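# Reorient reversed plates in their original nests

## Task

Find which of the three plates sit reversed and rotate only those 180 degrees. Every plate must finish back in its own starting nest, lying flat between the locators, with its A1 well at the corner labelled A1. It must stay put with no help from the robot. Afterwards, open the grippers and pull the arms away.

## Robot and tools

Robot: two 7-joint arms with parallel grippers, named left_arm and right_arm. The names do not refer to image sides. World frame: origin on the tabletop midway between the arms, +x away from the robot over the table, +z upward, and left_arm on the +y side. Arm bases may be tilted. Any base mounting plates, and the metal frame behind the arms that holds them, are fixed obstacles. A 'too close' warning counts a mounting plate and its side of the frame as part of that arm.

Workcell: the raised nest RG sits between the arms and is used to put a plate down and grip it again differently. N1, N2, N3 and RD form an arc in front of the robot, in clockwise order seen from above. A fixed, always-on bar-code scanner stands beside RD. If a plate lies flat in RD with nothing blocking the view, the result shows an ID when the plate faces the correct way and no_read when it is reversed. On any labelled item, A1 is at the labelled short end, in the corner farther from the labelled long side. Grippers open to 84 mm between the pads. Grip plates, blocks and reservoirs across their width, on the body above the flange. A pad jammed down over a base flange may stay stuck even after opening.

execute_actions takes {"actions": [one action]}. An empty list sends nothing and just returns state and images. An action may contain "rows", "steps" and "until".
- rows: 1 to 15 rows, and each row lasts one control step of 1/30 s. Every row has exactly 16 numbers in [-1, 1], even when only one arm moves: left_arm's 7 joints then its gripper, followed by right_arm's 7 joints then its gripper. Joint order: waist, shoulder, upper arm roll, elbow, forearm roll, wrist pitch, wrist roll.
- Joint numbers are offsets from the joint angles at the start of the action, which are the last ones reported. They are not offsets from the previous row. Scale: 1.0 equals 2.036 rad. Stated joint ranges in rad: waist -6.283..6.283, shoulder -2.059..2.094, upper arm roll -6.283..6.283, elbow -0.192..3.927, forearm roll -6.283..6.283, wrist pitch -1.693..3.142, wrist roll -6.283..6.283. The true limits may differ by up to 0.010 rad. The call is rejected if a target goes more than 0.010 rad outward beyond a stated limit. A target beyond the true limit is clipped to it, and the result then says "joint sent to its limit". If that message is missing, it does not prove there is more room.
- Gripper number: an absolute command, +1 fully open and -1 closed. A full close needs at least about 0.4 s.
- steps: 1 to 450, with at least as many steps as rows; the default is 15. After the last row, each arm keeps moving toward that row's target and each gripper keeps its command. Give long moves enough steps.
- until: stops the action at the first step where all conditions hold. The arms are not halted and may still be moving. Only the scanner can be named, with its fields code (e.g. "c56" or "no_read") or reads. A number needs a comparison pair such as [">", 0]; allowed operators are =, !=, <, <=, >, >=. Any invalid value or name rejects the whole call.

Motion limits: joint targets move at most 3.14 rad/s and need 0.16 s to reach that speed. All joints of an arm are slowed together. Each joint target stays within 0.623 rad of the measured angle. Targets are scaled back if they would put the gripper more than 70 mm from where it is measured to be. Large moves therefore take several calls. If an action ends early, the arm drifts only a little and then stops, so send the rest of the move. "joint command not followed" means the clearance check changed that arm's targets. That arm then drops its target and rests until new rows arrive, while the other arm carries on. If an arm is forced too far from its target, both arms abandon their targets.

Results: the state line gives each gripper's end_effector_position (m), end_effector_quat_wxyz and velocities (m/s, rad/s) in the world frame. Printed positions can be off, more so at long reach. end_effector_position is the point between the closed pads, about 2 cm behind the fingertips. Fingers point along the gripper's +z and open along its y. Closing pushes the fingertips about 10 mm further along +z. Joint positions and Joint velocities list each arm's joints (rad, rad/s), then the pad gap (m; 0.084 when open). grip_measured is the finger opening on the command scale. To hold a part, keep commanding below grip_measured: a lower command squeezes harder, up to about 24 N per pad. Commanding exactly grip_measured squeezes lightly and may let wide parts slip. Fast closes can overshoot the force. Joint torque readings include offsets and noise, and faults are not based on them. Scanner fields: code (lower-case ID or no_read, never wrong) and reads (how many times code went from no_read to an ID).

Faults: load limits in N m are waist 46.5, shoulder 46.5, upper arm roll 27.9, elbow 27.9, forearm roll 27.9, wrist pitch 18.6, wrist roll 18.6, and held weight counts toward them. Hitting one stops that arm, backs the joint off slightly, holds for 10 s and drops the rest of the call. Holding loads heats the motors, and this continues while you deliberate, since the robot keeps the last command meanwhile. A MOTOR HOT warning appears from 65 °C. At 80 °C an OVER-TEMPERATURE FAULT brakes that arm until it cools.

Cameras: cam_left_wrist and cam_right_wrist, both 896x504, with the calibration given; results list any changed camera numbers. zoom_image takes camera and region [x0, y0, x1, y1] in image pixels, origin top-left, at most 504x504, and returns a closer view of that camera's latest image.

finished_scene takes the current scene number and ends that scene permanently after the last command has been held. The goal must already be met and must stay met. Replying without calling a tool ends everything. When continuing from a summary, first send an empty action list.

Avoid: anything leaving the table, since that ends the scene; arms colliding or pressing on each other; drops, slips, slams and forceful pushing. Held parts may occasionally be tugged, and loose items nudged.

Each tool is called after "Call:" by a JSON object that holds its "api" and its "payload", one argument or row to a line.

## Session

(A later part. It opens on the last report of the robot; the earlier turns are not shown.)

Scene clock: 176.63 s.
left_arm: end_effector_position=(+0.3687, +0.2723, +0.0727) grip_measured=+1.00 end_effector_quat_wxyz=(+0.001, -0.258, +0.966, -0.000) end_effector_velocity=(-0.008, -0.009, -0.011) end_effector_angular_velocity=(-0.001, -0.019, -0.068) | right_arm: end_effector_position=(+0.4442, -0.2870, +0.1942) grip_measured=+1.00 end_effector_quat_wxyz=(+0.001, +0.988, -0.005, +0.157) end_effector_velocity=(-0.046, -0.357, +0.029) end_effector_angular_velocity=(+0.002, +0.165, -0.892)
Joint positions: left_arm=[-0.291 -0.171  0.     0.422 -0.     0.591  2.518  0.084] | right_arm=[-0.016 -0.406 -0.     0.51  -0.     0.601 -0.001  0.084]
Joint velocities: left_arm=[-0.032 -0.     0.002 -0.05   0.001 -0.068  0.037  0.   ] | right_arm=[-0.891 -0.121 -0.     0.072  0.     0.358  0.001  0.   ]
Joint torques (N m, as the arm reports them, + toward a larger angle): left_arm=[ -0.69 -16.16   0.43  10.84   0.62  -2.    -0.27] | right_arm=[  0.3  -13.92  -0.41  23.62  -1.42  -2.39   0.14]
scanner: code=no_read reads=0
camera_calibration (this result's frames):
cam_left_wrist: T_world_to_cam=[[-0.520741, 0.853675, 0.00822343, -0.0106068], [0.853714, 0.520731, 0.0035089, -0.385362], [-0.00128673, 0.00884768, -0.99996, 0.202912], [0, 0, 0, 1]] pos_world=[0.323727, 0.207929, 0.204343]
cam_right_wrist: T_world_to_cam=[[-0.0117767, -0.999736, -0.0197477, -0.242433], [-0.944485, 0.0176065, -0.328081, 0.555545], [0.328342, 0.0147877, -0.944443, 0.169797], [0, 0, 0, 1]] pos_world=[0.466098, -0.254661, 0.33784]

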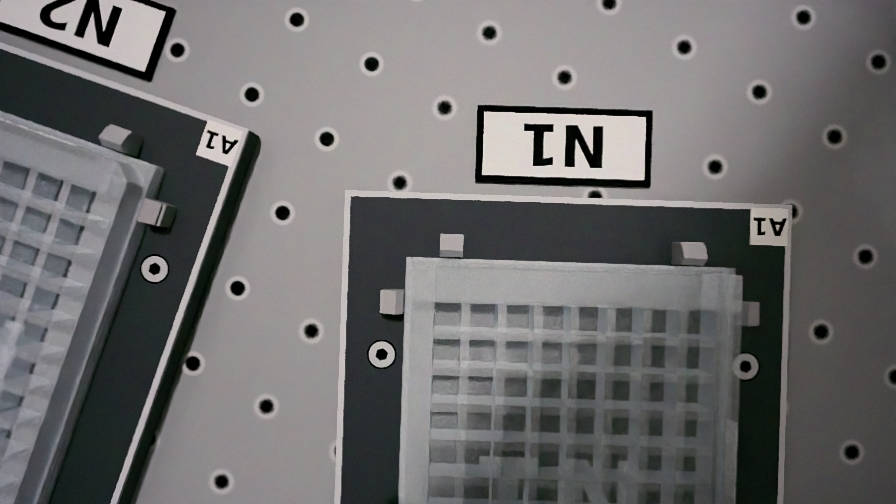

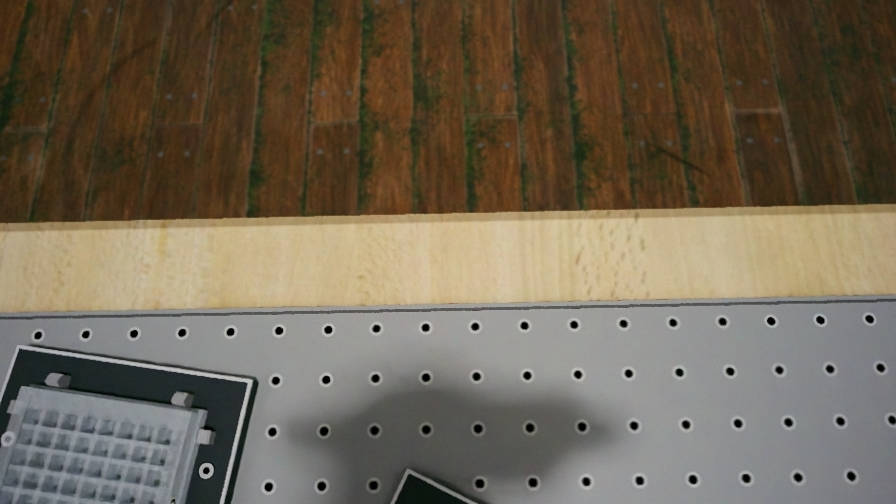

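Call:
{"api": "execute_actions", "payload": {
  "actions": [
    {"steps":6}
  ]
}}

Call:
{"api": "execute_actions", "payload": {
  "actions": [
    {"rows":[[0,0,0,0,0,0,-1,1,0,0,0,0,0,0,0,1]],"steps":20}
  ]
}}

Scene clock: 183.17 s.
left_arm: end_effector_position=(+0.3665, +0.2711, +0.0706) grip_measured=+1.00 end_effector_quat_wxyz=(+0.000, -0.254, +0.967, -0.000) end_effector_velocity=(+0.000, -0.000, -0.000) end_effector_angular_velocity=(+0.000, -0.000, +0.000) | right_arm: end_effector_position=(+0.4326, -0.3433, +0.1989) grip_measured=+1.00 end_effector_quat_wxyz=(+0.011, +0.987, -0.076, +0.143) end_effector_velocity=(+0.000, +0.000, +0.000) end_effector_angular_velocity=(+0.000, -0.000, -0.000)
Joint positions: left_arm=[-0.295 -0.171 -0.     0.415 -0.     0.585  2.522  0.084] | right_arm=[-0.159 -0.426 -0.     0.522 -0.     0.659 -0.001  0.084]
Joint velocities: left_arm=[-0.     0.001 -0.     0.     0.001 -0.001 -0.001  0.   ] | right_arm=[ 0.     0.     0.     0.     0.    -0.     0.001  0.   ]
Joint torques (N m, as the arm reports them, + toward a larger angle): left_arm=[ -0.83 -16.07   0.45  10.64   0.65  -2.04  -0.22] | right_arm=[  0.13 -13.61  -0.37  24.16  -1.2   -2.34   0.11]
scanner: code=no_read reads=0
camera_calibration (this result's frames):
cam_left_wrist: T_world_to_cam=[[-0.51403, 0.857722, 0.00925694, -0.0143321], [0.857768, 0.514032, 0.00235807, -0.382472], [-0.0027358, 0.00915242, -0.999954, 0.201355], [0, 0, 0, 1]] pos_world=[0.321256, 0.207053, 0.202381]
cam_right_wrist: T_world_to_cam=[[-0.155101, -0.987703, -0.0196597, -0.232633], [-0.940639, 0.153733, -0.302595, 0.587032], [0.301896, -0.02844, -0.952917, 0.177209], [0, 0, 0, 1]] pos_world=[0.462605, -0.314978, 0.341924]

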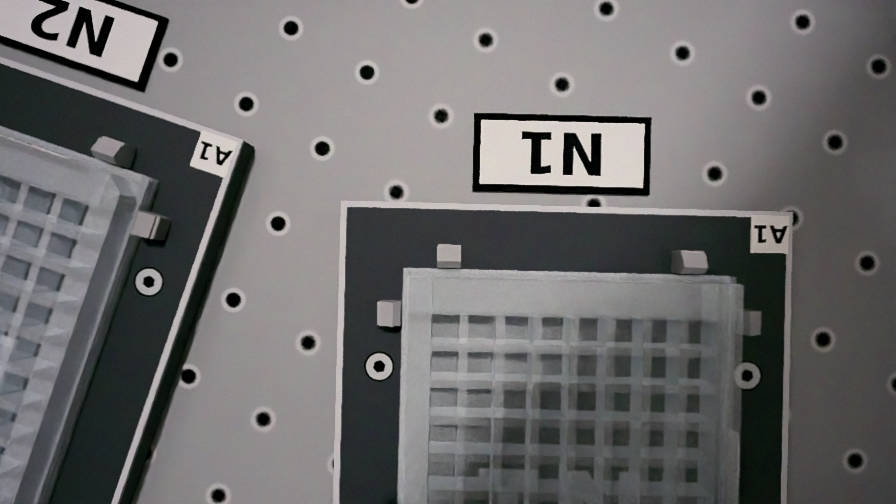

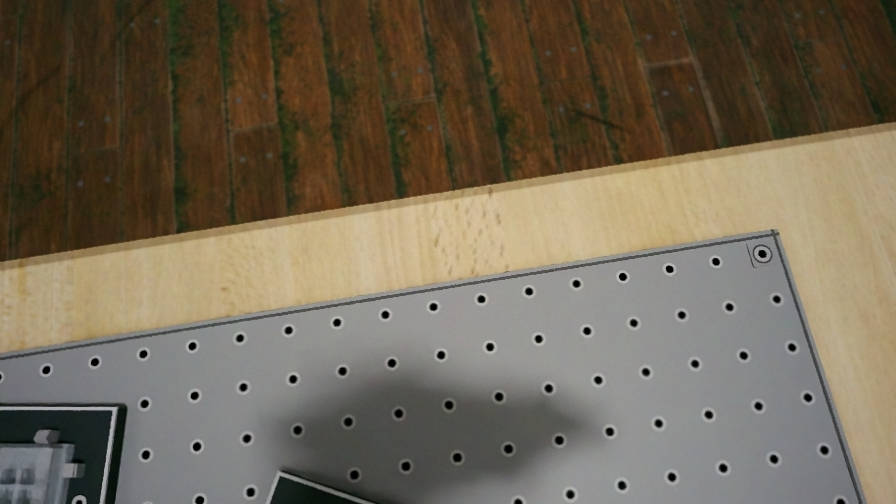

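Scene clock: 183.83 s.
left_arm: end_effector_position=(+0.3665, +0.2711, +0.0706) grip_measured=+1.00 end_effector_quat_wxyz=(-0.000, +0.817, -0.577, +0.000) end_effector_velocity=(+0.000, +0.000, +0.000) end_effector_angular_velocity=(-0.002, -0.000, +2.551) | right_arm: end_effector_position=(+0.4326, -0.3433, +0.1989) grip_measured=+1.00 end_effector_quat_wxyz=(+0.011, +0.987, -0.076, +0.143) end_effector_velocity=(-0.000, -0.000, -0.000) end_effector_angular_velocity=(-0.000, +0.001, +0.001)
Joint positions: left_arm=[-0.295 -0.171 -0.     0.415 -0.     0.585  1.123  0.084] | right_arm=[-0.159 -0.426 -0.     0.522 -0.     0.659 -0.001  0.084]
Joint velocities: left_arm=[ 0.     0.     0.001  0.001  0.001  0.    -2.55   0.   ] | right_arm=[-0.     0.001  0.     0.    -0.     0.    -0.001  0.   ]
Joint torques (N m, as the arm reports them, + toward a larger angle): left_arm=[ -0.81 -16.39   0.47  10.79   0.62  -2.03  -0.01] | right_arm=[  0.23 -13.64  -0.44  24.38  -1.3   -2.37   0.13]
scanner: code=no_read reads=0
camera_calibration (this result's frames):
cam_left_wrist: T_world_to_cam=[[-0.932875, -0.360089, 0.00899576, 0.469407], [-0.360091, 0.932916, 0.00143077, -0.049631], [-0.00890749, -0.00190457, -0.999959, 0.20662], [0, 0, 0, 1]] pos_world=[0.421866, 0.215723, 0.202459]
cam_right_wrist: T_world_to_cam=[[-0.155101, -0.987703, -0.0196596, -0.232633], [-0.940639, 0.153733, -0.302595, 0.587032], [0.301896, -0.02844, -0.952916, 0.177209], [0, 0, 0, 1]] pos_world=[0.462605, -0.314978, 0.341924]

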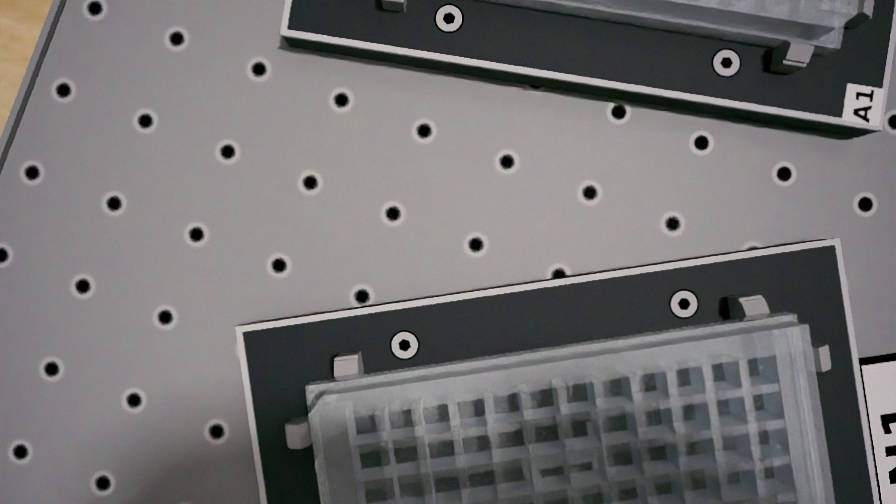

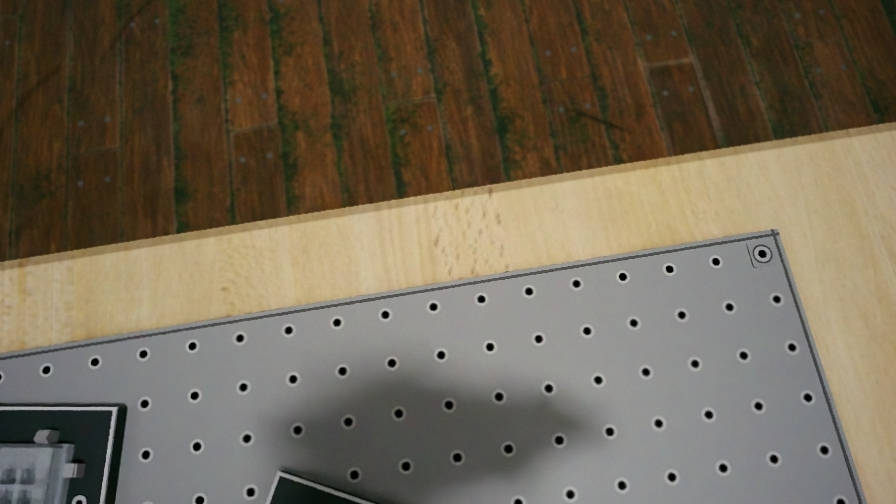

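Call:
{"api": "execute_actions", "payload": {
  "actions": [
    {"rows":[[0,0,0,0,0,0,-0.8559,1,0,0,0,0,0,0,0,1]],"steps":24}
  ]
}}

Scene clock: 189.30 s.
left_arm: end_effector_position=(+0.3665, +0.2711, +0.0706) grip_measured=+1.00 end_effector_quat_wxyz=(+0.000, +0.968, +0.249, +0.000) end_effector_velocity=(-0.000, -0.000, -0.000) end_effector_angular_velocity=(-0.001, +0.001, +0.104) | right_arm: end_effector_position=(+0.4326, -0.3433, +0.1989) grip_measured=+1.00 end_effector_quat_wxyz=(+0.011, +0.987, -0.076, +0.143) end_effector_velocity=(-0.000, -0.000, +0.000) end_effector_angular_velocity=(+0.000, -0.000, -0.001)
Joint positions: left_arm=[-0.295 -0.171 -0.     0.415 -0.     0.585 -0.61   0.084] | right_arm=[-0.159 -0.426 -0.     0.522 -0.     0.659 -0.001  0.084]
Joint velocities: left_arm=[ 0.     0.002 -0.     0.001 -0.002 -0.    -0.102  0.   ] | right_arm=[-0.    -0.001 -0.    -0.     0.     0.     0.001  0.   ]
Joint torques (N m, as the arm reports them, + toward a larger angle): left_arm=[ -0.72 -16.29   0.47  10.73   0.68  -2.1   -0.18] | right_arm=[  0.08 -13.45  -0.27  24.13  -1.21  -2.29   0.23]
scanner: code=no_read reads=0
camera_calibration (this result's frames):
cam_left_wrist: T_world_to_cam=[[0.505909, -0.862528, 0.0101042, 0.078223], [-0.862577, -0.505924, 0.00111754, 0.524692], [0.00414803, -0.009281, -0.999948, 0.203836], [0, 0, 0, 1]] pos_world=[0.412168, 0.334816, 0.202449]
cam_right_wrist: T_world_to_cam=[[-0.1551, -0.987703, -0.0196595, -0.232633], [-0.940639, 0.153733, -0.302595, 0.587031], [0.301896, -0.02844, -0.952917, 0.177209], [0, 0, 0, 1]] pos_world=[0.462605, -0.314978, 0.341924]

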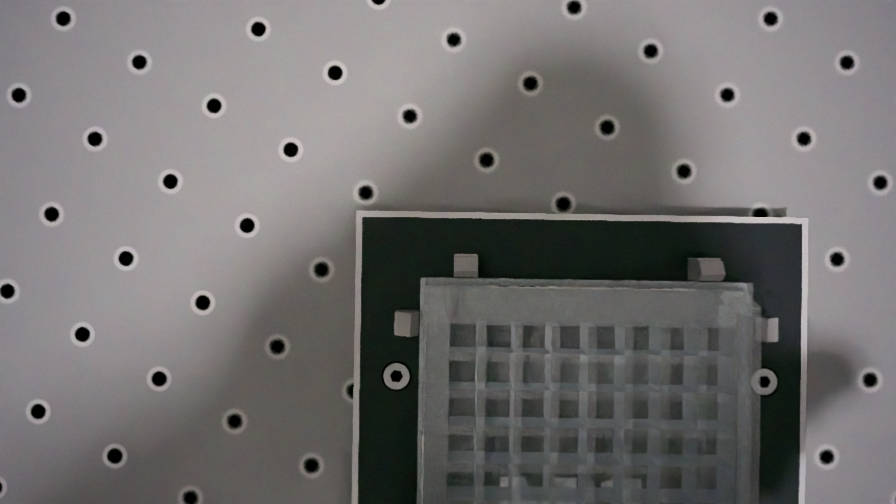

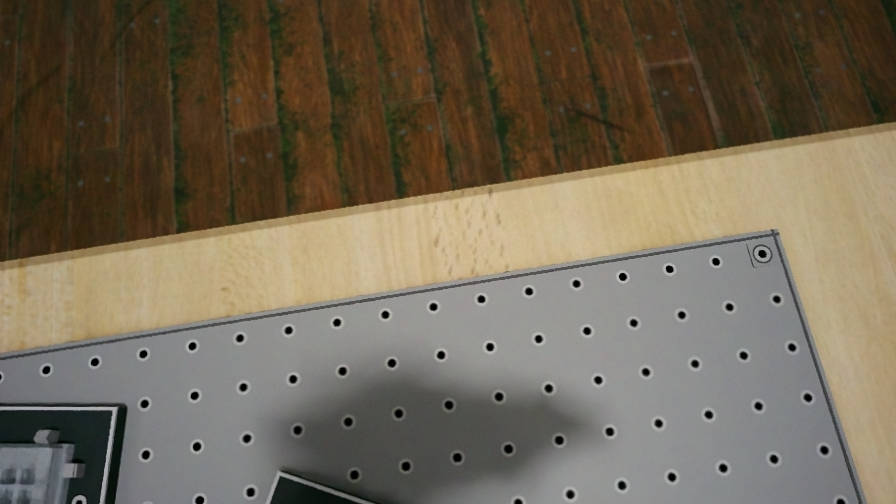

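Call:
{"api": "execute_actions", "payload": {
  "actions": [
    {"rows":[[-0.0039,0.006,0,-0.001,0,-0.007,-0.00865,1,0,0,0,0,0,0,0,1],[-0.0039,0.02445,0,-0.0035,0,-0.02795,-0.00865,1,0,0,0,0,0,0,0,1]],"steps":15}
  ]
}}

Scene clock: 206.10 s.
left_arm: end_effector_position=(+0.3669, +0.2685, +0.0565) grip_measured=+1.00 end_effector_quat_wxyz=(+0.000, +0.967, +0.254, +0.000) end_effector_velocity=(+0.000, +0.000, -0.002) end_effector_angular_velocity=(+0.000, -0.001, -0.000) | right_arm: end_effector_position=(+0.4326, -0.3433, +0.1989) grip_measured=+1.00 end_effector_quat_wxyz=(+0.011, +0.987, -0.076, +0.143) end_effector_velocity=(-0.000, +0.000, +0.000) end_effector_angular_velocity=(+0.000, -0.001, -0.001)
Joint positions: left_arm=[-0.303 -0.122 -0.     0.408 -0.     0.529 -0.628  0.084] | right_arm=[-0.159 -0.426 -0.     0.522 -0.     0.659 -0.001  0.084]
Joint velocities: left_arm=[-0.001  0.008  0.002 -0.001  0.002 -0.01  -0.001  0.   ] | right_arm=[ 0.    -0.001  0.    -0.     0.    -0.     0.001 -0.   ]
Joint torques (N m, as the arm reports them, + toward a larger angle): left_arm=[ -0.66 -17.12   0.39  10.42   0.64  -2.15  -0.16] | right_arm=[  0.23 -13.67  -0.44  24.1   -1.34  -2.38   0.22]
scanner: code=no_read reads=0
camera_calibration (this result's frames):
cam_left_wrist: T_world_to_cam=[[0.514239, -0.857585, 0.0103019, 0.0714676], [-0.857635, -0.514258, 0.000915023, 0.524155], [0.0045131, -0.00930577, -0.999947, 0.189513], [0, 0, 0, 1]] pos_world=[0.411927, 0.332604, 0.188287]
cam_right_wrist: T_world_to_cam=[[-0.1551, -0.987703, -0.0196594, -0.232633], [-0.940639, 0.153733, -0.302595, 0.587032], [0.301896, -0.0284401, -0.952916, 0.177209], [0, 0, 0, 1]] pos_world=[0.462605, -0.314978, 0.341925]

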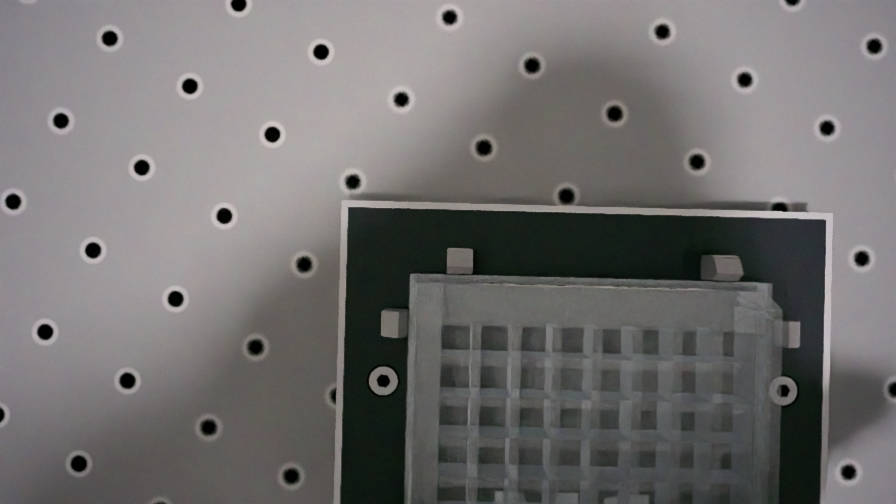

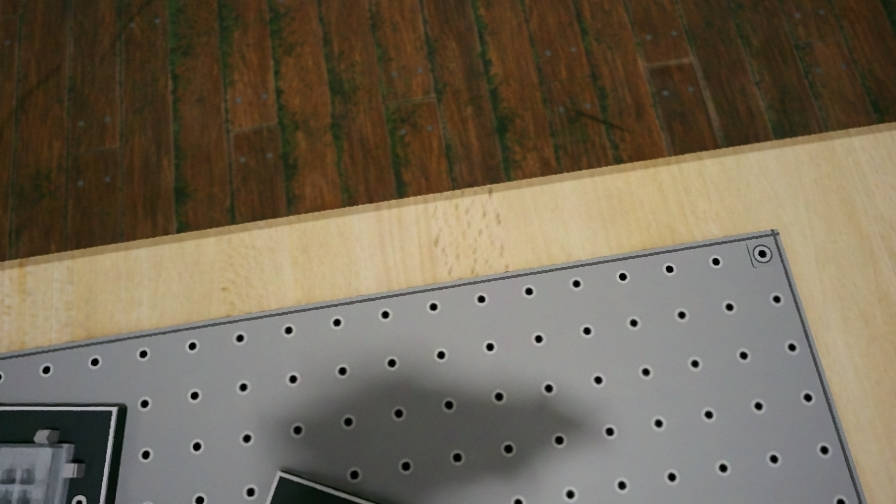

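Call:
{"api": "execute_actions", "payload": {
  "actions": [
    {"rows":[[0,0.005,0,-0.0007,0,-0.0057,0,1,0,0,0,0,0,0,0,1],[0,0.01,0,-0.0013,0,-0.0113,0,1,0,0,0,0,0,0,0,1],[0,0.015,0,-0.002,0,-0.017,0,1,0,0,0,0,0,0,0,1],[0,0.0209,0,-0.0028,0,-0.0237,0,1,0,0,0,0,0,0,0,1]],"steps":16}
  ]
}}

Scene clock: 218.33 s.
left_arm: end_effector_position=(+0.3670, +0.2685, +0.0445) grip_measured=+1.00 end_effector_quat_wxyz=(+0.000, +0.967, +0.254, +0.001) end_effector_velocity=(+0.000, +0.000, -0.002) end_effector_angular_velocity=(+0.001, -0.001, -0.002) | right_arm: end_effector_position=(+0.4326, -0.3433, +0.1989) grip_measured=+1.00 end_effector_quat_wxyz=(+0.011, +0.987, -0.076, +0.143) end_effector_velocity=(-0.000, -0.000, -0.001) end_effector_angular_velocity=(+0.000, +0.001, -0.001)
Joint positions: left_arm=[-0.303 -0.08  -0.     0.403 -0.     0.482 -0.628  0.084] | right_arm=[-0.159 -0.426 -0.     0.522 -0.     0.659 -0.001  0.084]
Joint velocities: left_arm=[-0.     0.007  0.    -0.001  0.001 -0.009  0.001  0.   ] | right_arm=[-0.001  0.001 -0.    -0.     0.     0.    -0.001  0.   ]
Joint torques (N m, as the arm reports them, + toward a larger angle): left_arm=[ -0.7  -18.01   0.44  10.03   0.65  -2.08  -0.16] | right_arm=[  0.31 -13.57  -0.35  24.16  -1.16  -2.39   0.14]
scanner: code=no_read reads=0
camera_calibration (this result's frames):
cam_left_wrist: T_world_to_cam=[[0.514226, -0.857591, 0.0104407, 0.0715412], [-0.857642, -0.514247, 0.000757573, 0.524226], [0.00471942, -0.00934395, -0.999945, 0.177476], [0, 0, 0, 1]] pos_world=[0.411972, 0.332593, 0.176322]
cam_right_wrist: T_world_to_cam=[[-0.1551, -0.987703, -0.0196594, -0.232633], [-0.94064, 0.153732, -0.302595, 0.587031], [0.301896, -0.02844, -0.952917, 0.177209], [0, 0, 0, 1]] pos_world=[0.462605, -0.314978, 0.341924]

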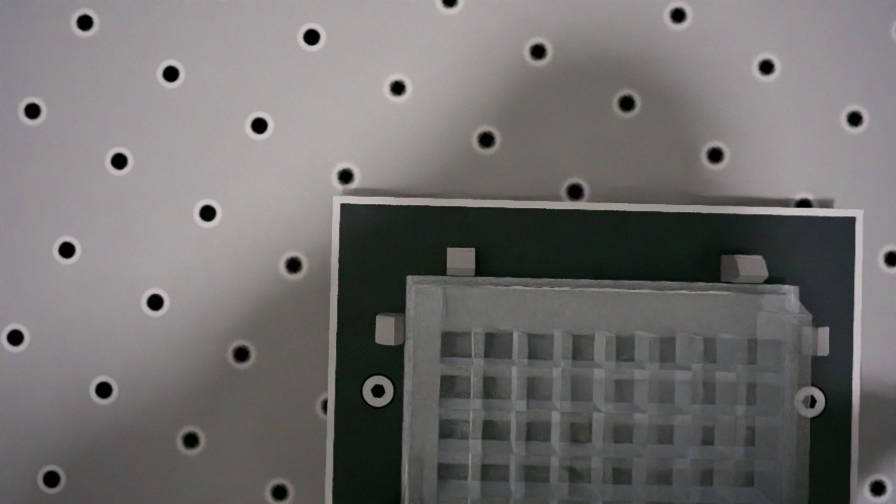

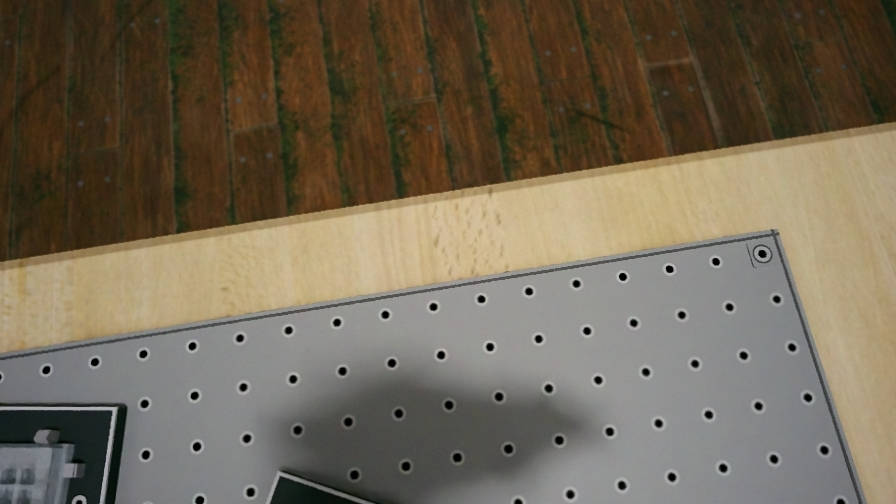

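Circles (378,391),(810,402). Close.

Call:
{"api": "execute_actions", "payload": {
  "actions": [
    {"rows":[[0,0.0004,0,0,0,-0.0004,0,0.9,0,0,0,0,0,0,0,1],[0,0.0004,0,0,0,-0.0004,0,0.9,0,0,0,0,0,0,0,1],[0,0.0004,0,0,0,-0.0004,0,0.8,0,0,0,0,0,0,0,1],[0,0.0004,0,0,0,-0.0004,0,0.8,0,0,0,0,0,0,0,1],[0,0.0004,0,0,0,-0.0004,0,0.6,0,0,0,0,0,0,0,1],[0,0.0004,0,0,0,-0.0004,0,0.3,0,0,0,0,0,0,0,1],[0,0.0004,0,0,0,-0.0004,0,0,0,0,0,0,0,0,0,1]],"steps":12}
  ]
}}

Call:
{"api": "execute_actions", "payload": {
  "actions": [
    {"rows":[[0,-0.008,0,0.001,0,0.009,0,0,0,0,0,0,0,0,0,1],[0,-0.02,0,0.0027,0,0.0227,0,0,0,0,0,0,0,0,0,1],[0,-0.033,0,0.005,0,0.038,0,0,0,0,0,0,0,0,0,1],[0,-0.045,0,0.0075,0,0.0525,0,0,0,0,0,0,0,0,0,1]],"steps":14}
  ]
}}

Scene clock: 229.47 s.
left_arm: end_effector_position=(+0.3673, +0.2684, +0.0445) grip_measured=+0.93 end_effector_quat_wxyz=(+0.000, +0.967, +0.254, +0.001) end_effector_velocity=(+0.000, +0.000, -0.000) end_effector_angular_velocity=(+0.000, +0.000, -0.001) | right_arm: end_effector_position=(+0.4326, -0.3433, +0.1989) grip_measured=+1.00 end_effector_quat_wxyz=(+0.011, +0.987, -0.076, +0.143) end_effector_velocity=(+0.000, +0.000, +0.000) end_effector_angular_velocity=(-0.000, -0.000, +0.001)
Joint positions: left_arm=[-0.303 -0.08  -0.001  0.403 -0.     0.481 -0.628  0.081] | right_arm=[-0.159 -0.426 -0.     0.522 -0.     0.659 -0.001  0.084]
Joint velocities: left_arm=[ 0.     0.001 -0.     0.     0.    -0.001  0.001  0.   ] | right_arm=[ 0. -0.  0.  0. -0.  0. -0. -0.]
Joint torques (N m, as the arm reports them, + toward a larger angle): left_arm=[ -0.57 -16.     0.51   9.38   0.71  -2.1   -0.17] | right_arm=[  0.31 -13.76  -0.41  24.29  -1.31  -2.48   0.28]
scanner: code=no_read reads=0
camera_calibration (this result's frames):
cam_left_wrist: T_world_to_cam=[[0.514128, -0.857645, 0.0108431, 0.0713839], [-0.857697, -0.514156, 0.00023182, 0.524436], [0.00537625, -0.00941931, -0.999941, 0.177243], [0, 0, 0, 1]] pos_world=[0.412154, 0.332534, 0.176337]
cam_right_wrist: T_world_to_cam=[[-0.1551, -0.987703, -0.0196594, -0.232633], [-0.94064, 0.153733, -0.302595, 0.587031], [0.301896, -0.0284401, -0.952917, 0.177209], [0, 0, 0, 1]] pos_world=[0.462605, -0.314978, 0.341924]

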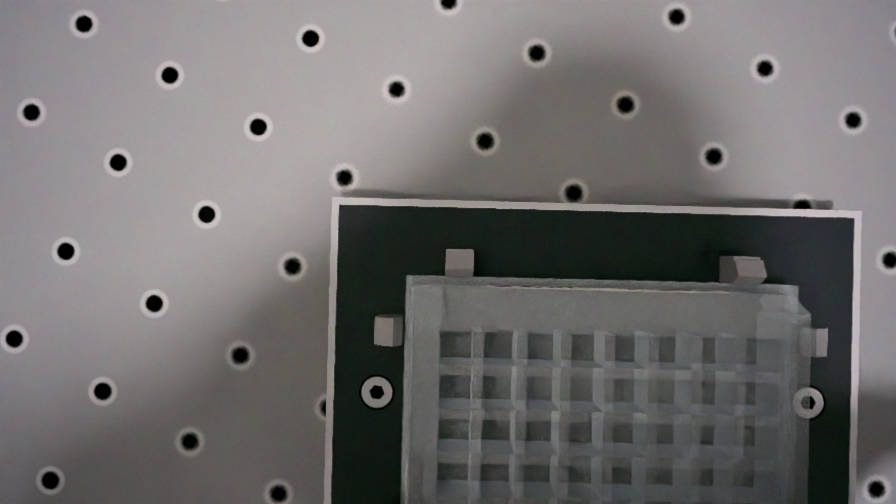

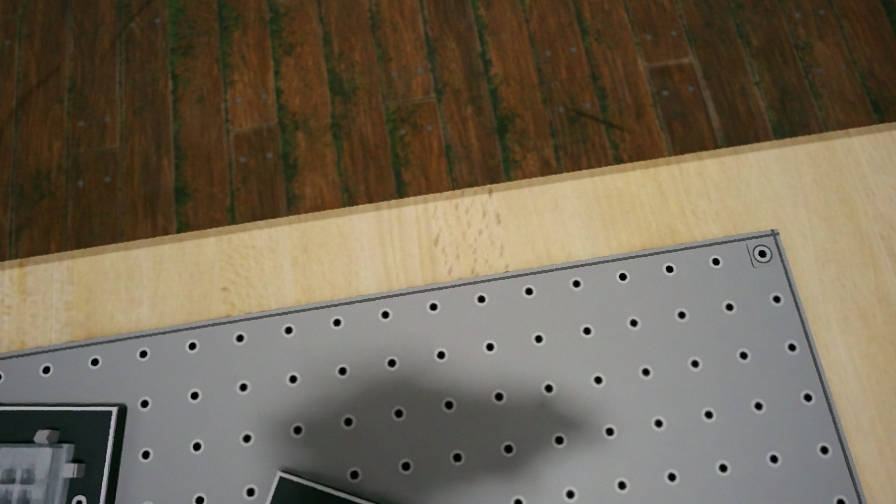

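Scene clock: 229.93 s.
left_arm: end_effector_position=(+0.3671, +0.2684, +0.0706) grip_measured=+0.93 end_effector_quat_wxyz=(+0.000, +0.967, +0.254, +0.001) end_effector_velocity=(-0.004, +0.001, +0.007) end_effector_angular_velocity=(+0.001, +0.011, +0.002) | right_arm: end_effector_position=(+0.4326, -0.3433, +0.1989) grip_measured=+1.00 end_effector_quat_wxyz=(+0.011, +0.987, -0.076, +0.143) end_effector_velocity=(-0.000, -0.000, -0.000) end_effector_angular_velocity=(-0.000, +0.000, +0.000)
Joint positions: left_arm=[-0.303 -0.168 -0.001  0.417 -0.     0.584 -0.628  0.081] | right_arm=[-0.159 -0.426 -0.     0.522 -0.     0.659 -0.001  0.084]
Joint velocities: left_arm=[ 0.    -0.031  0.001  0.002 -0.001  0.044 -0.001 -0.   ] | right_arm=[-0.    -0.001  0.    -0.001 -0.     0.    -0.     0.   ]
Joint torques (N m, as the arm reports them, + toward a larger angle): left_arm=[ -0.97 -16.14   0.47  11.     0.65  -2.21  -0.22] | right_arm=[ -0.18 -13.77  -0.32  24.08  -1.27  -2.47   0.32]
scanner: code=no_read reads=0
camera_calibration (this result's frames):
cam_left_wrist: T_world_to_cam=[[0.514202, -0.857604, 0.0105592, 0.071198], [-0.857655, -0.514226, 0.000552815, 0.524304], [0.00495572, -0.0093404, -0.999944, 0.203443], [0, 0, 0, 1]] pos_world=[0.412054, 0.332571, 0.20239]
cam_right_wrist: T_world_to_cam=[[-0.1551, -0.987703, -0.0196594, -0.232633], [-0.94064, 0.153732, -0.302595, 0.587031], [0.301896, -0.02844, -0.952917, 0.177209], [0, 0, 0, 1]] pos_world=[0.462605, -0.314978, 0.341924]

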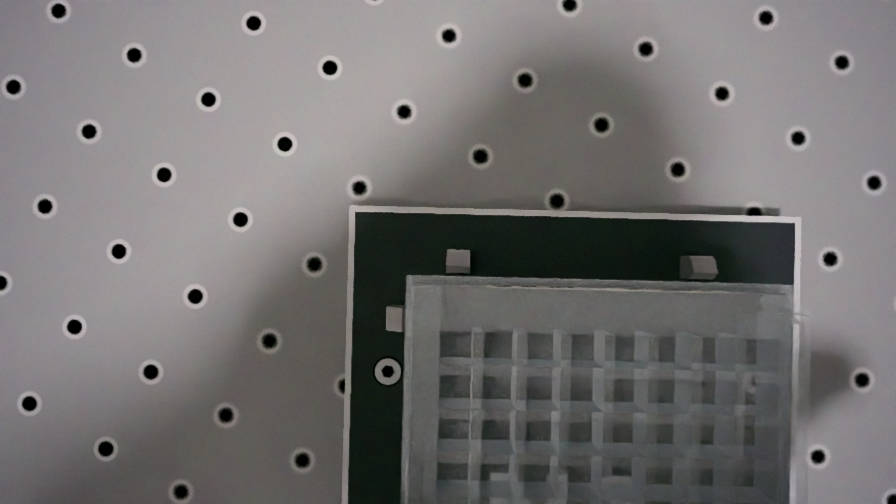

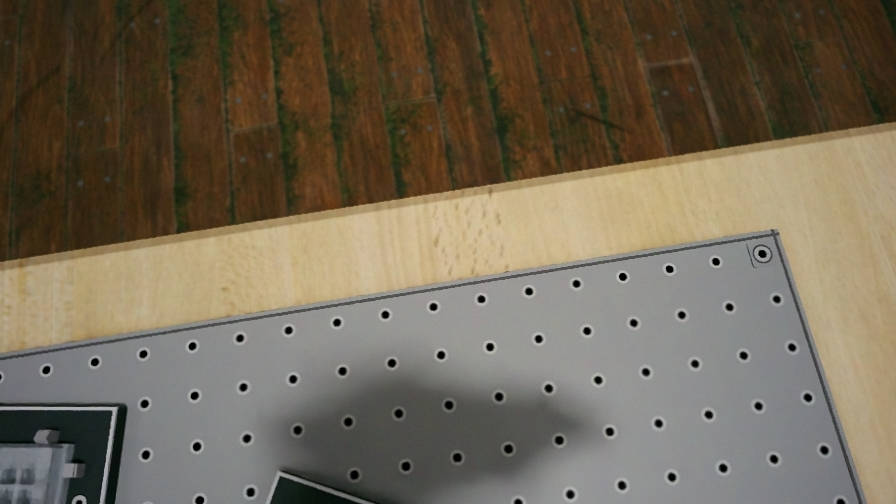

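Call:
{"api": "execute_actions", "payload": {
  "actions": [
    {"rows":[[0,-0.001,0,0,0,0.001,1,0,0,0,0,0,0,0,0,1]],"steps":20}
  ]
}}

Scene clock: 236.90 s.
left_arm: end_effector_position=(+0.3670, +0.2684, +0.0711) grip_measured=+0.93 end_effector_quat_wxyz=(-0.000, +0.904, -0.429, +0.001) end_effector_velocity=(-0.000, -0.000, -0.000) end_effector_angular_velocity=(+0.004, +0.001, -2.550) | right_arm: end_effector_position=(+0.4326, -0.3433, +0.1989) grip_measured=+1.00 end_effector_quat_wxyz=(+0.011, +0.987, -0.076, +0.143) end_effector_velocity=(-0.000, +0.000, -0.001) end_effector_angular_velocity=(+0.000, +0.002, +0.000)
Joint positions: left_arm=[-0.303 -0.17  -0.001  0.417 -0.     0.586  0.771  0.081] | right_arm=[-0.159 -0.426 -0.     0.522 -0.     0.659 -0.001  0.084]
Joint velocities: left_arm=[-0.     0.001 -0.    -0.     0.     0.     2.549 -0.   ] | right_arm=[-0.     0.001  0.    -0.001  0.     0.    -0.    -0.   ]
Joint torques (N m, as the arm reports them, + toward a larger angle): left_arm=[ -0.72 -16.6    0.56  10.97   0.69  -2.14  -0.28] | right_arm=[  0.11 -13.41  -0.26  24.23  -1.29  -2.32   0.18]
scanner: code=no_read reads=0
camera_calibration (this result's frames):
cam_left_wrist: T_world_to_cam=[[-0.757294, -0.653017, 0.00863221, 0.483115], [-0.653037, 0.757326, 0.000665927, 0.107769], [-0.00697226, -0.00513285, -0.999963, 0.207225], [0, 0, 0, 1]] pos_world=[0.437682, 0.23493, 0.202975]
cam_right_wrist: T_world_to_cam=[[-0.1551, -0.987703, -0.0196594, -0.232633], [-0.94064, 0.153732, -0.302595, 0.587031], [0.301896, -0.02844, -0.952917, 0.177209], [0, 0, 0, 1]] pos_world=[0.462605, -0.314978, 0.341924]

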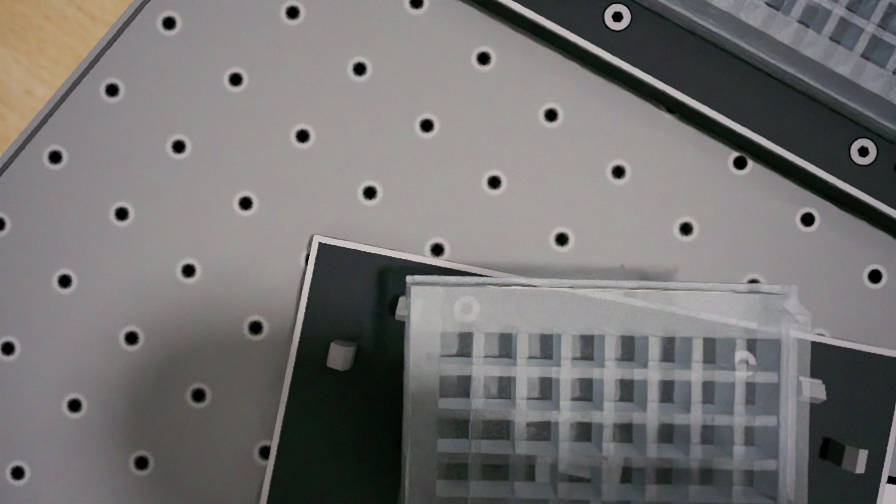

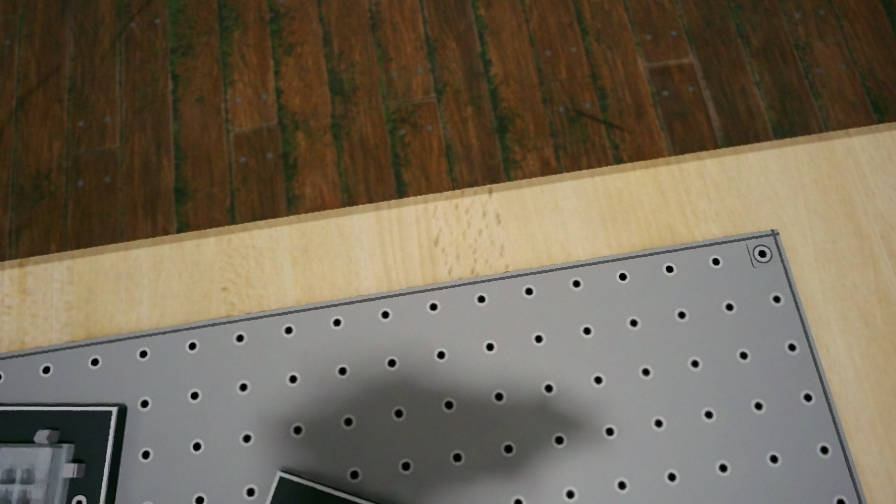

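Target 2.5138: delta 1.7428.

Call:
{"api": "execute_actions", "payload": {
  "actions": [
    {"rows":[[0,0,0,0,0,0,0.856,0,0,0,0,0,0,0,0,1]],"steps":28}
  ]
}}

Scene clock: 246.53 s.
left_arm: end_effector_position=(+0.3670, +0.2684, +0.0711) grip_measured=+0.93 end_effector_quat_wxyz=(+0.001, -0.255, +0.967, -0.000) end_effector_velocity=(-0.000, +0.000, -0.000) end_effector_angular_velocity=(-0.001, +0.000, -0.022) | right_arm: end_effector_position=(+0.4326, -0.3433, +0.1989) grip_measured=+1.00 end_effector_quat_wxyz=(+0.011, +0.987, -0.076, +0.143) end_effector_velocity=(+0.000, -0.000, +0.001) end_effector_angular_velocity=(-0.000, -0.002, -0.001)
Joint positions: left_arm=[-0.303 -0.17  -0.001  0.417 -0.     0.586  2.512  0.081] | right_arm=[-0.159 -0.426 -0.     0.522 -0.     0.659 -0.001  0.084]
Joint velocities: left_arm=[-0.     0.     0.001 -0.    -0.001 -0.001  0.023 -0.   ] | right_arm=[-0.    -0.001 -0.001  0.    -0.    -0.    -0.    -0.   ]
Joint torques (N m, as the arm reports them, + toward a larger angle): left_arm=[ -0.85 -16.48   0.52  10.92   0.73  -2.03  -0.21] | right_arm=[ -0.2  -13.6   -0.13  24.22  -1.15  -2.38   0.21]
scanner: code=no_read reads=0
camera_calibration (this result's frames):
cam_left_wrist: T_world_to_cam=[[-0.515996, 0.856546, 0.00877461, -0.0106901], [0.856588, 0.515992, 0.00297422, -0.381658], [-0.00198007, 0.00905092, -0.999957, 0.201589], [0, 0, 0, 1]] pos_world=[0.321807, 0.204265, 0.202809]
cam_right_wrist: T_world_to_cam=[[-0.1551, -0.987703, -0.0196593, -0.232633], [-0.94064, 0.153732, -0.302595, 0.587031], [0.301896, -0.02844, -0.952917, 0.177209], [0, 0, 0, 1]] pos_world=[0.462605, -0.314978, 0.341925]

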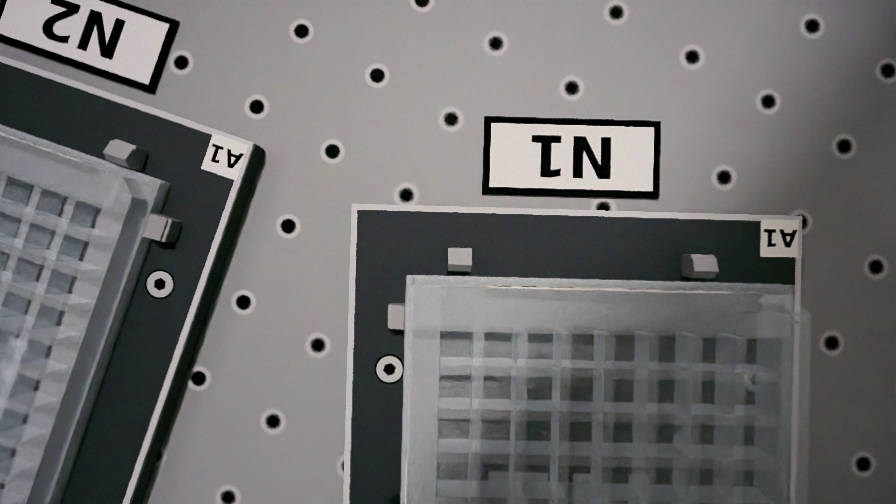

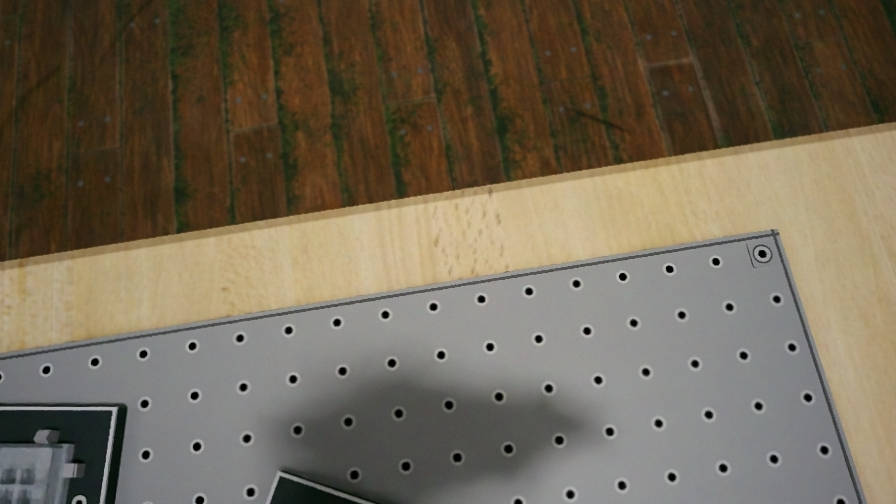

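Call:
{"api": "execute_actions", "payload": {
  "actions": [
    {"rows":[[0,0.014,0,-0.003,0,-0.017,0.001,0,0,0,0,0,0,0,0,1],[0,0.028,0,-0.0056,0,-0.0332,0.001,0,0,0,0,0,0,0,0,1]],"steps":14}
  ]
}}

Scene clock: 260.27 s.
left_arm: end_effector_position=(+0.3668, +0.2685, +0.0541) grip_measured=+0.93 end_effector_quat_wxyz=(+0.000, -0.254, +0.967, -0.000) end_effector_velocity=(+0.000, -0.000, -0.003) end_effector_angular_velocity=(-0.000, -0.003, +0.001) | right_arm: end_effector_position=(+0.4326, -0.3433, +0.1989) grip_measured=+1.00 end_effector_quat_wxyz=(+0.011, +0.987, -0.076, +0.143) end_effector_velocity=(+0.000, +0.000, +0.000) end_effector_angular_velocity=(-0.000, -0.000, +0.001)
Joint positions: left_arm=[-0.303 -0.114 -0.001  0.406 -0.     0.52   2.514  0.081] | right_arm=[-0.159 -0.426 -0.     0.522 -0.     0.659 -0.001  0.084]
Joint velocities: left_arm=[-0.     0.011  0.    -0.003 -0.    -0.016 -0.     0.   ] | right_arm=[ 0.    -0.    -0.    -0.     0.     0.    -0.001  0.   ]
Joint torques (N m, as the arm reports them, + toward a larger angle): left_arm=[ -0.89 -17.4    0.43  10.32   0.58  -1.99  -0.19] | right_arm=[  0.18 -13.48  -0.36  24.21  -1.27  -2.44   0.16]
scanner: code=no_read reads=0
camera_calibration (this result's frames):
cam_left_wrist: T_world_to_cam=[[-0.514232, 0.857603, 0.00906725, -0.0116364], [0.857648, 0.514231, 0.00256457, -0.381296], [-0.00246328, 0.00909529, -0.999956, 0.184763], [0, 0, 0, 1]] pos_world=[0.321489, 0.204373, 0.185839]
cam_right_wrist: T_world_to_cam=[[-0.1551, -0.987703, -0.0196593, -0.232633], [-0.94064, 0.153732, -0.302595, 0.587031], [0.301896, -0.0284401, -0.952917, 0.177209], [0, 0, 0, 1]] pos_world=[0.462605, -0.314978, 0.341925]

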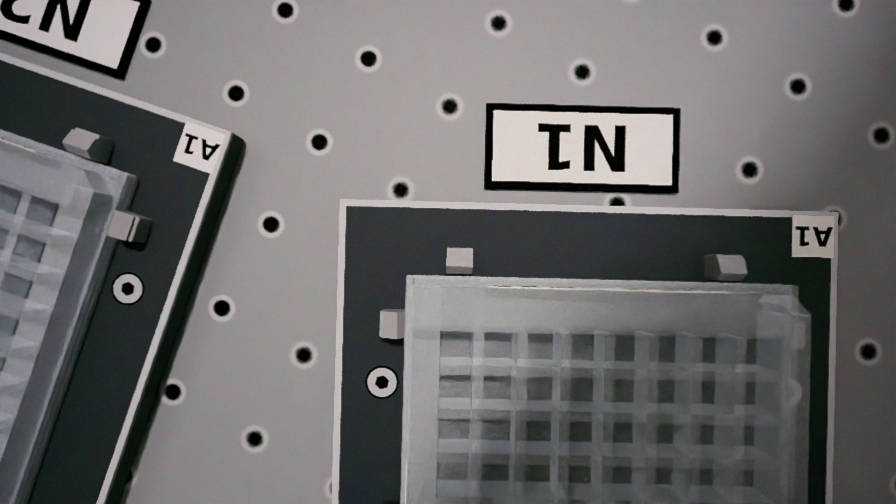

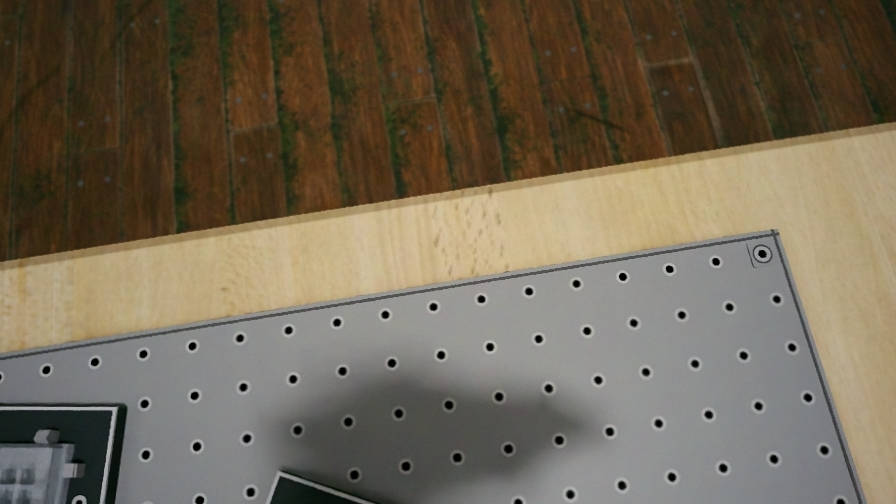

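Call:
{"api": "execute_actions", "payload": {
  "actions": [
    {"rows":[[0,0.002,0,-0.0006,0,-0.0026,0,0,0,0,0,0,0,0,0,1],[0,0.004,0,-0.0009,0,-0.0049,0,0,0,0,0,0,0,0,0,1],[0,0.006,0,-0.0012,0,-0.0072,0,0,0,0,0,0,0,0,0,1],[0,0.008,0,-0.0015,0,-0.0095,0,0,0,0,0,0,0,0,0,1],[0,0.01,0,-0.0018,0,-0.0118,0,0,0,0,0,0,0,0,0,1],[0,0.012,0,-0.002,0,-0.014,0,0,0,0,0,0,0,0,0,1],[0,0.014,0,-0.0023,0,-0.0163,0,0,0,0,0,0,0,0,0,1],[0,0.0162,0,-0.0026,0,-0.0188,0,0,0,0,0,0,0,0,0,1]],"steps":20}
  ]
}}

Scene clock: 267.13 s.
left_arm: end_effector_position=(+0.3667, +0.2685, +0.0447) grip_measured=+0.93 end_effector_quat_wxyz=(+0.001, -0.254, +0.967, -0.000) end_effector_velocity=(+0.000, -0.000, -0.001) end_effector_angular_velocity=(-0.000, -0.001, +0.000) | right_arm: end_effector_position=(+0.4326, -0.3433, +0.1989) grip_measured=+1.00 end_effector_quat_wxyz=(+0.011, +0.987, -0.076, +0.143) end_effector_velocity=(-0.000, -0.000, -0.000) end_effector_angular_velocity=(+0.000, +0.000, -0.001)
Joint positions: left_arm=[-0.303 -0.082 -0.     0.401 -0.     0.482  2.514  0.081] | right_arm=[-0.159 -0.426 -0.     0.522 -0.     0.659 -0.001  0.084]
Joint velocities: left_arm=[ 0.     0.003 -0.001  0.    -0.    -0.004 -0.001  0.   ] | right_arm=[-0.001  0.    -0.    -0.     0.     0.     0.     0.   ]
Joint torques (N m, as the arm reports them, + toward a larger angle): left_arm=[ -0.68 -17.12   0.45   9.82   0.72  -2.06  -0.17] | right_arm=[  0.41 -13.77  -0.27  24.05  -1.26  -2.41   0.1 ]
scanner: code=no_read reads=0
camera_calibration (this result's frames):
cam_left_wrist: T_world_to_cam=[[-0.514305, 0.857563, 0.00873924, -0.0115596], [0.857605, 0.5143, 0.00297396, -0.381245], [-0.00194424, 0.00902434, -0.999957, 0.175188], [0, 0, 0, 1]] pos_world=[0.321353, 0.204407, 0.176416]
cam_right_wrist: T_world_to_cam=[[-0.1551, -0.987703, -0.0196593, -0.232633], [-0.94064, 0.153732, -0.302595, 0.587031], [0.301896, -0.02844, -0.952917, 0.177209], [0, 0, 0, 1]] pos_world=[0.462605, -0.314978, 0.341925]

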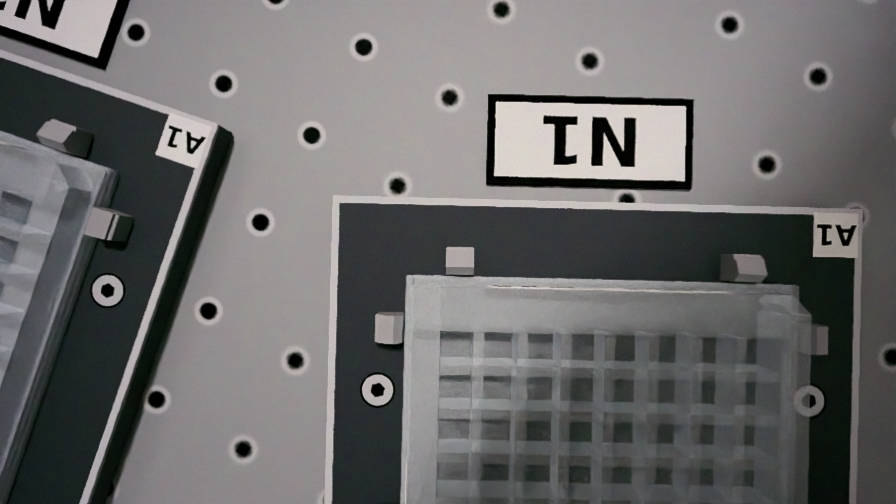

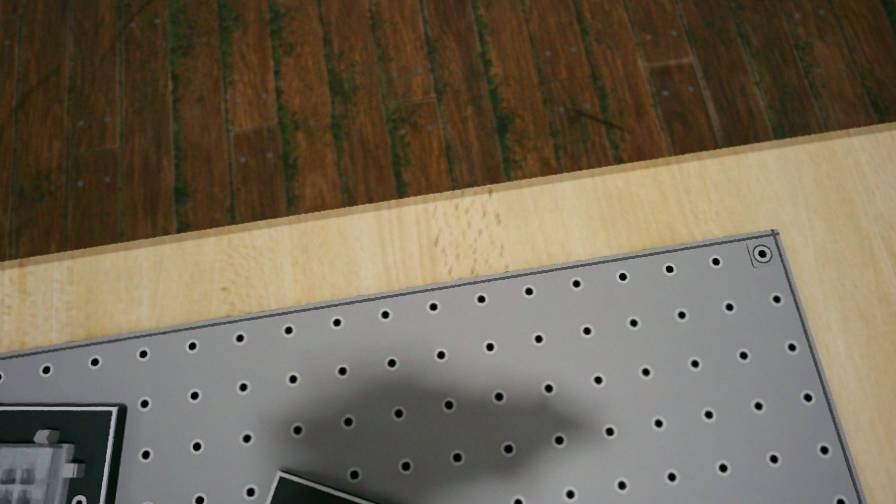

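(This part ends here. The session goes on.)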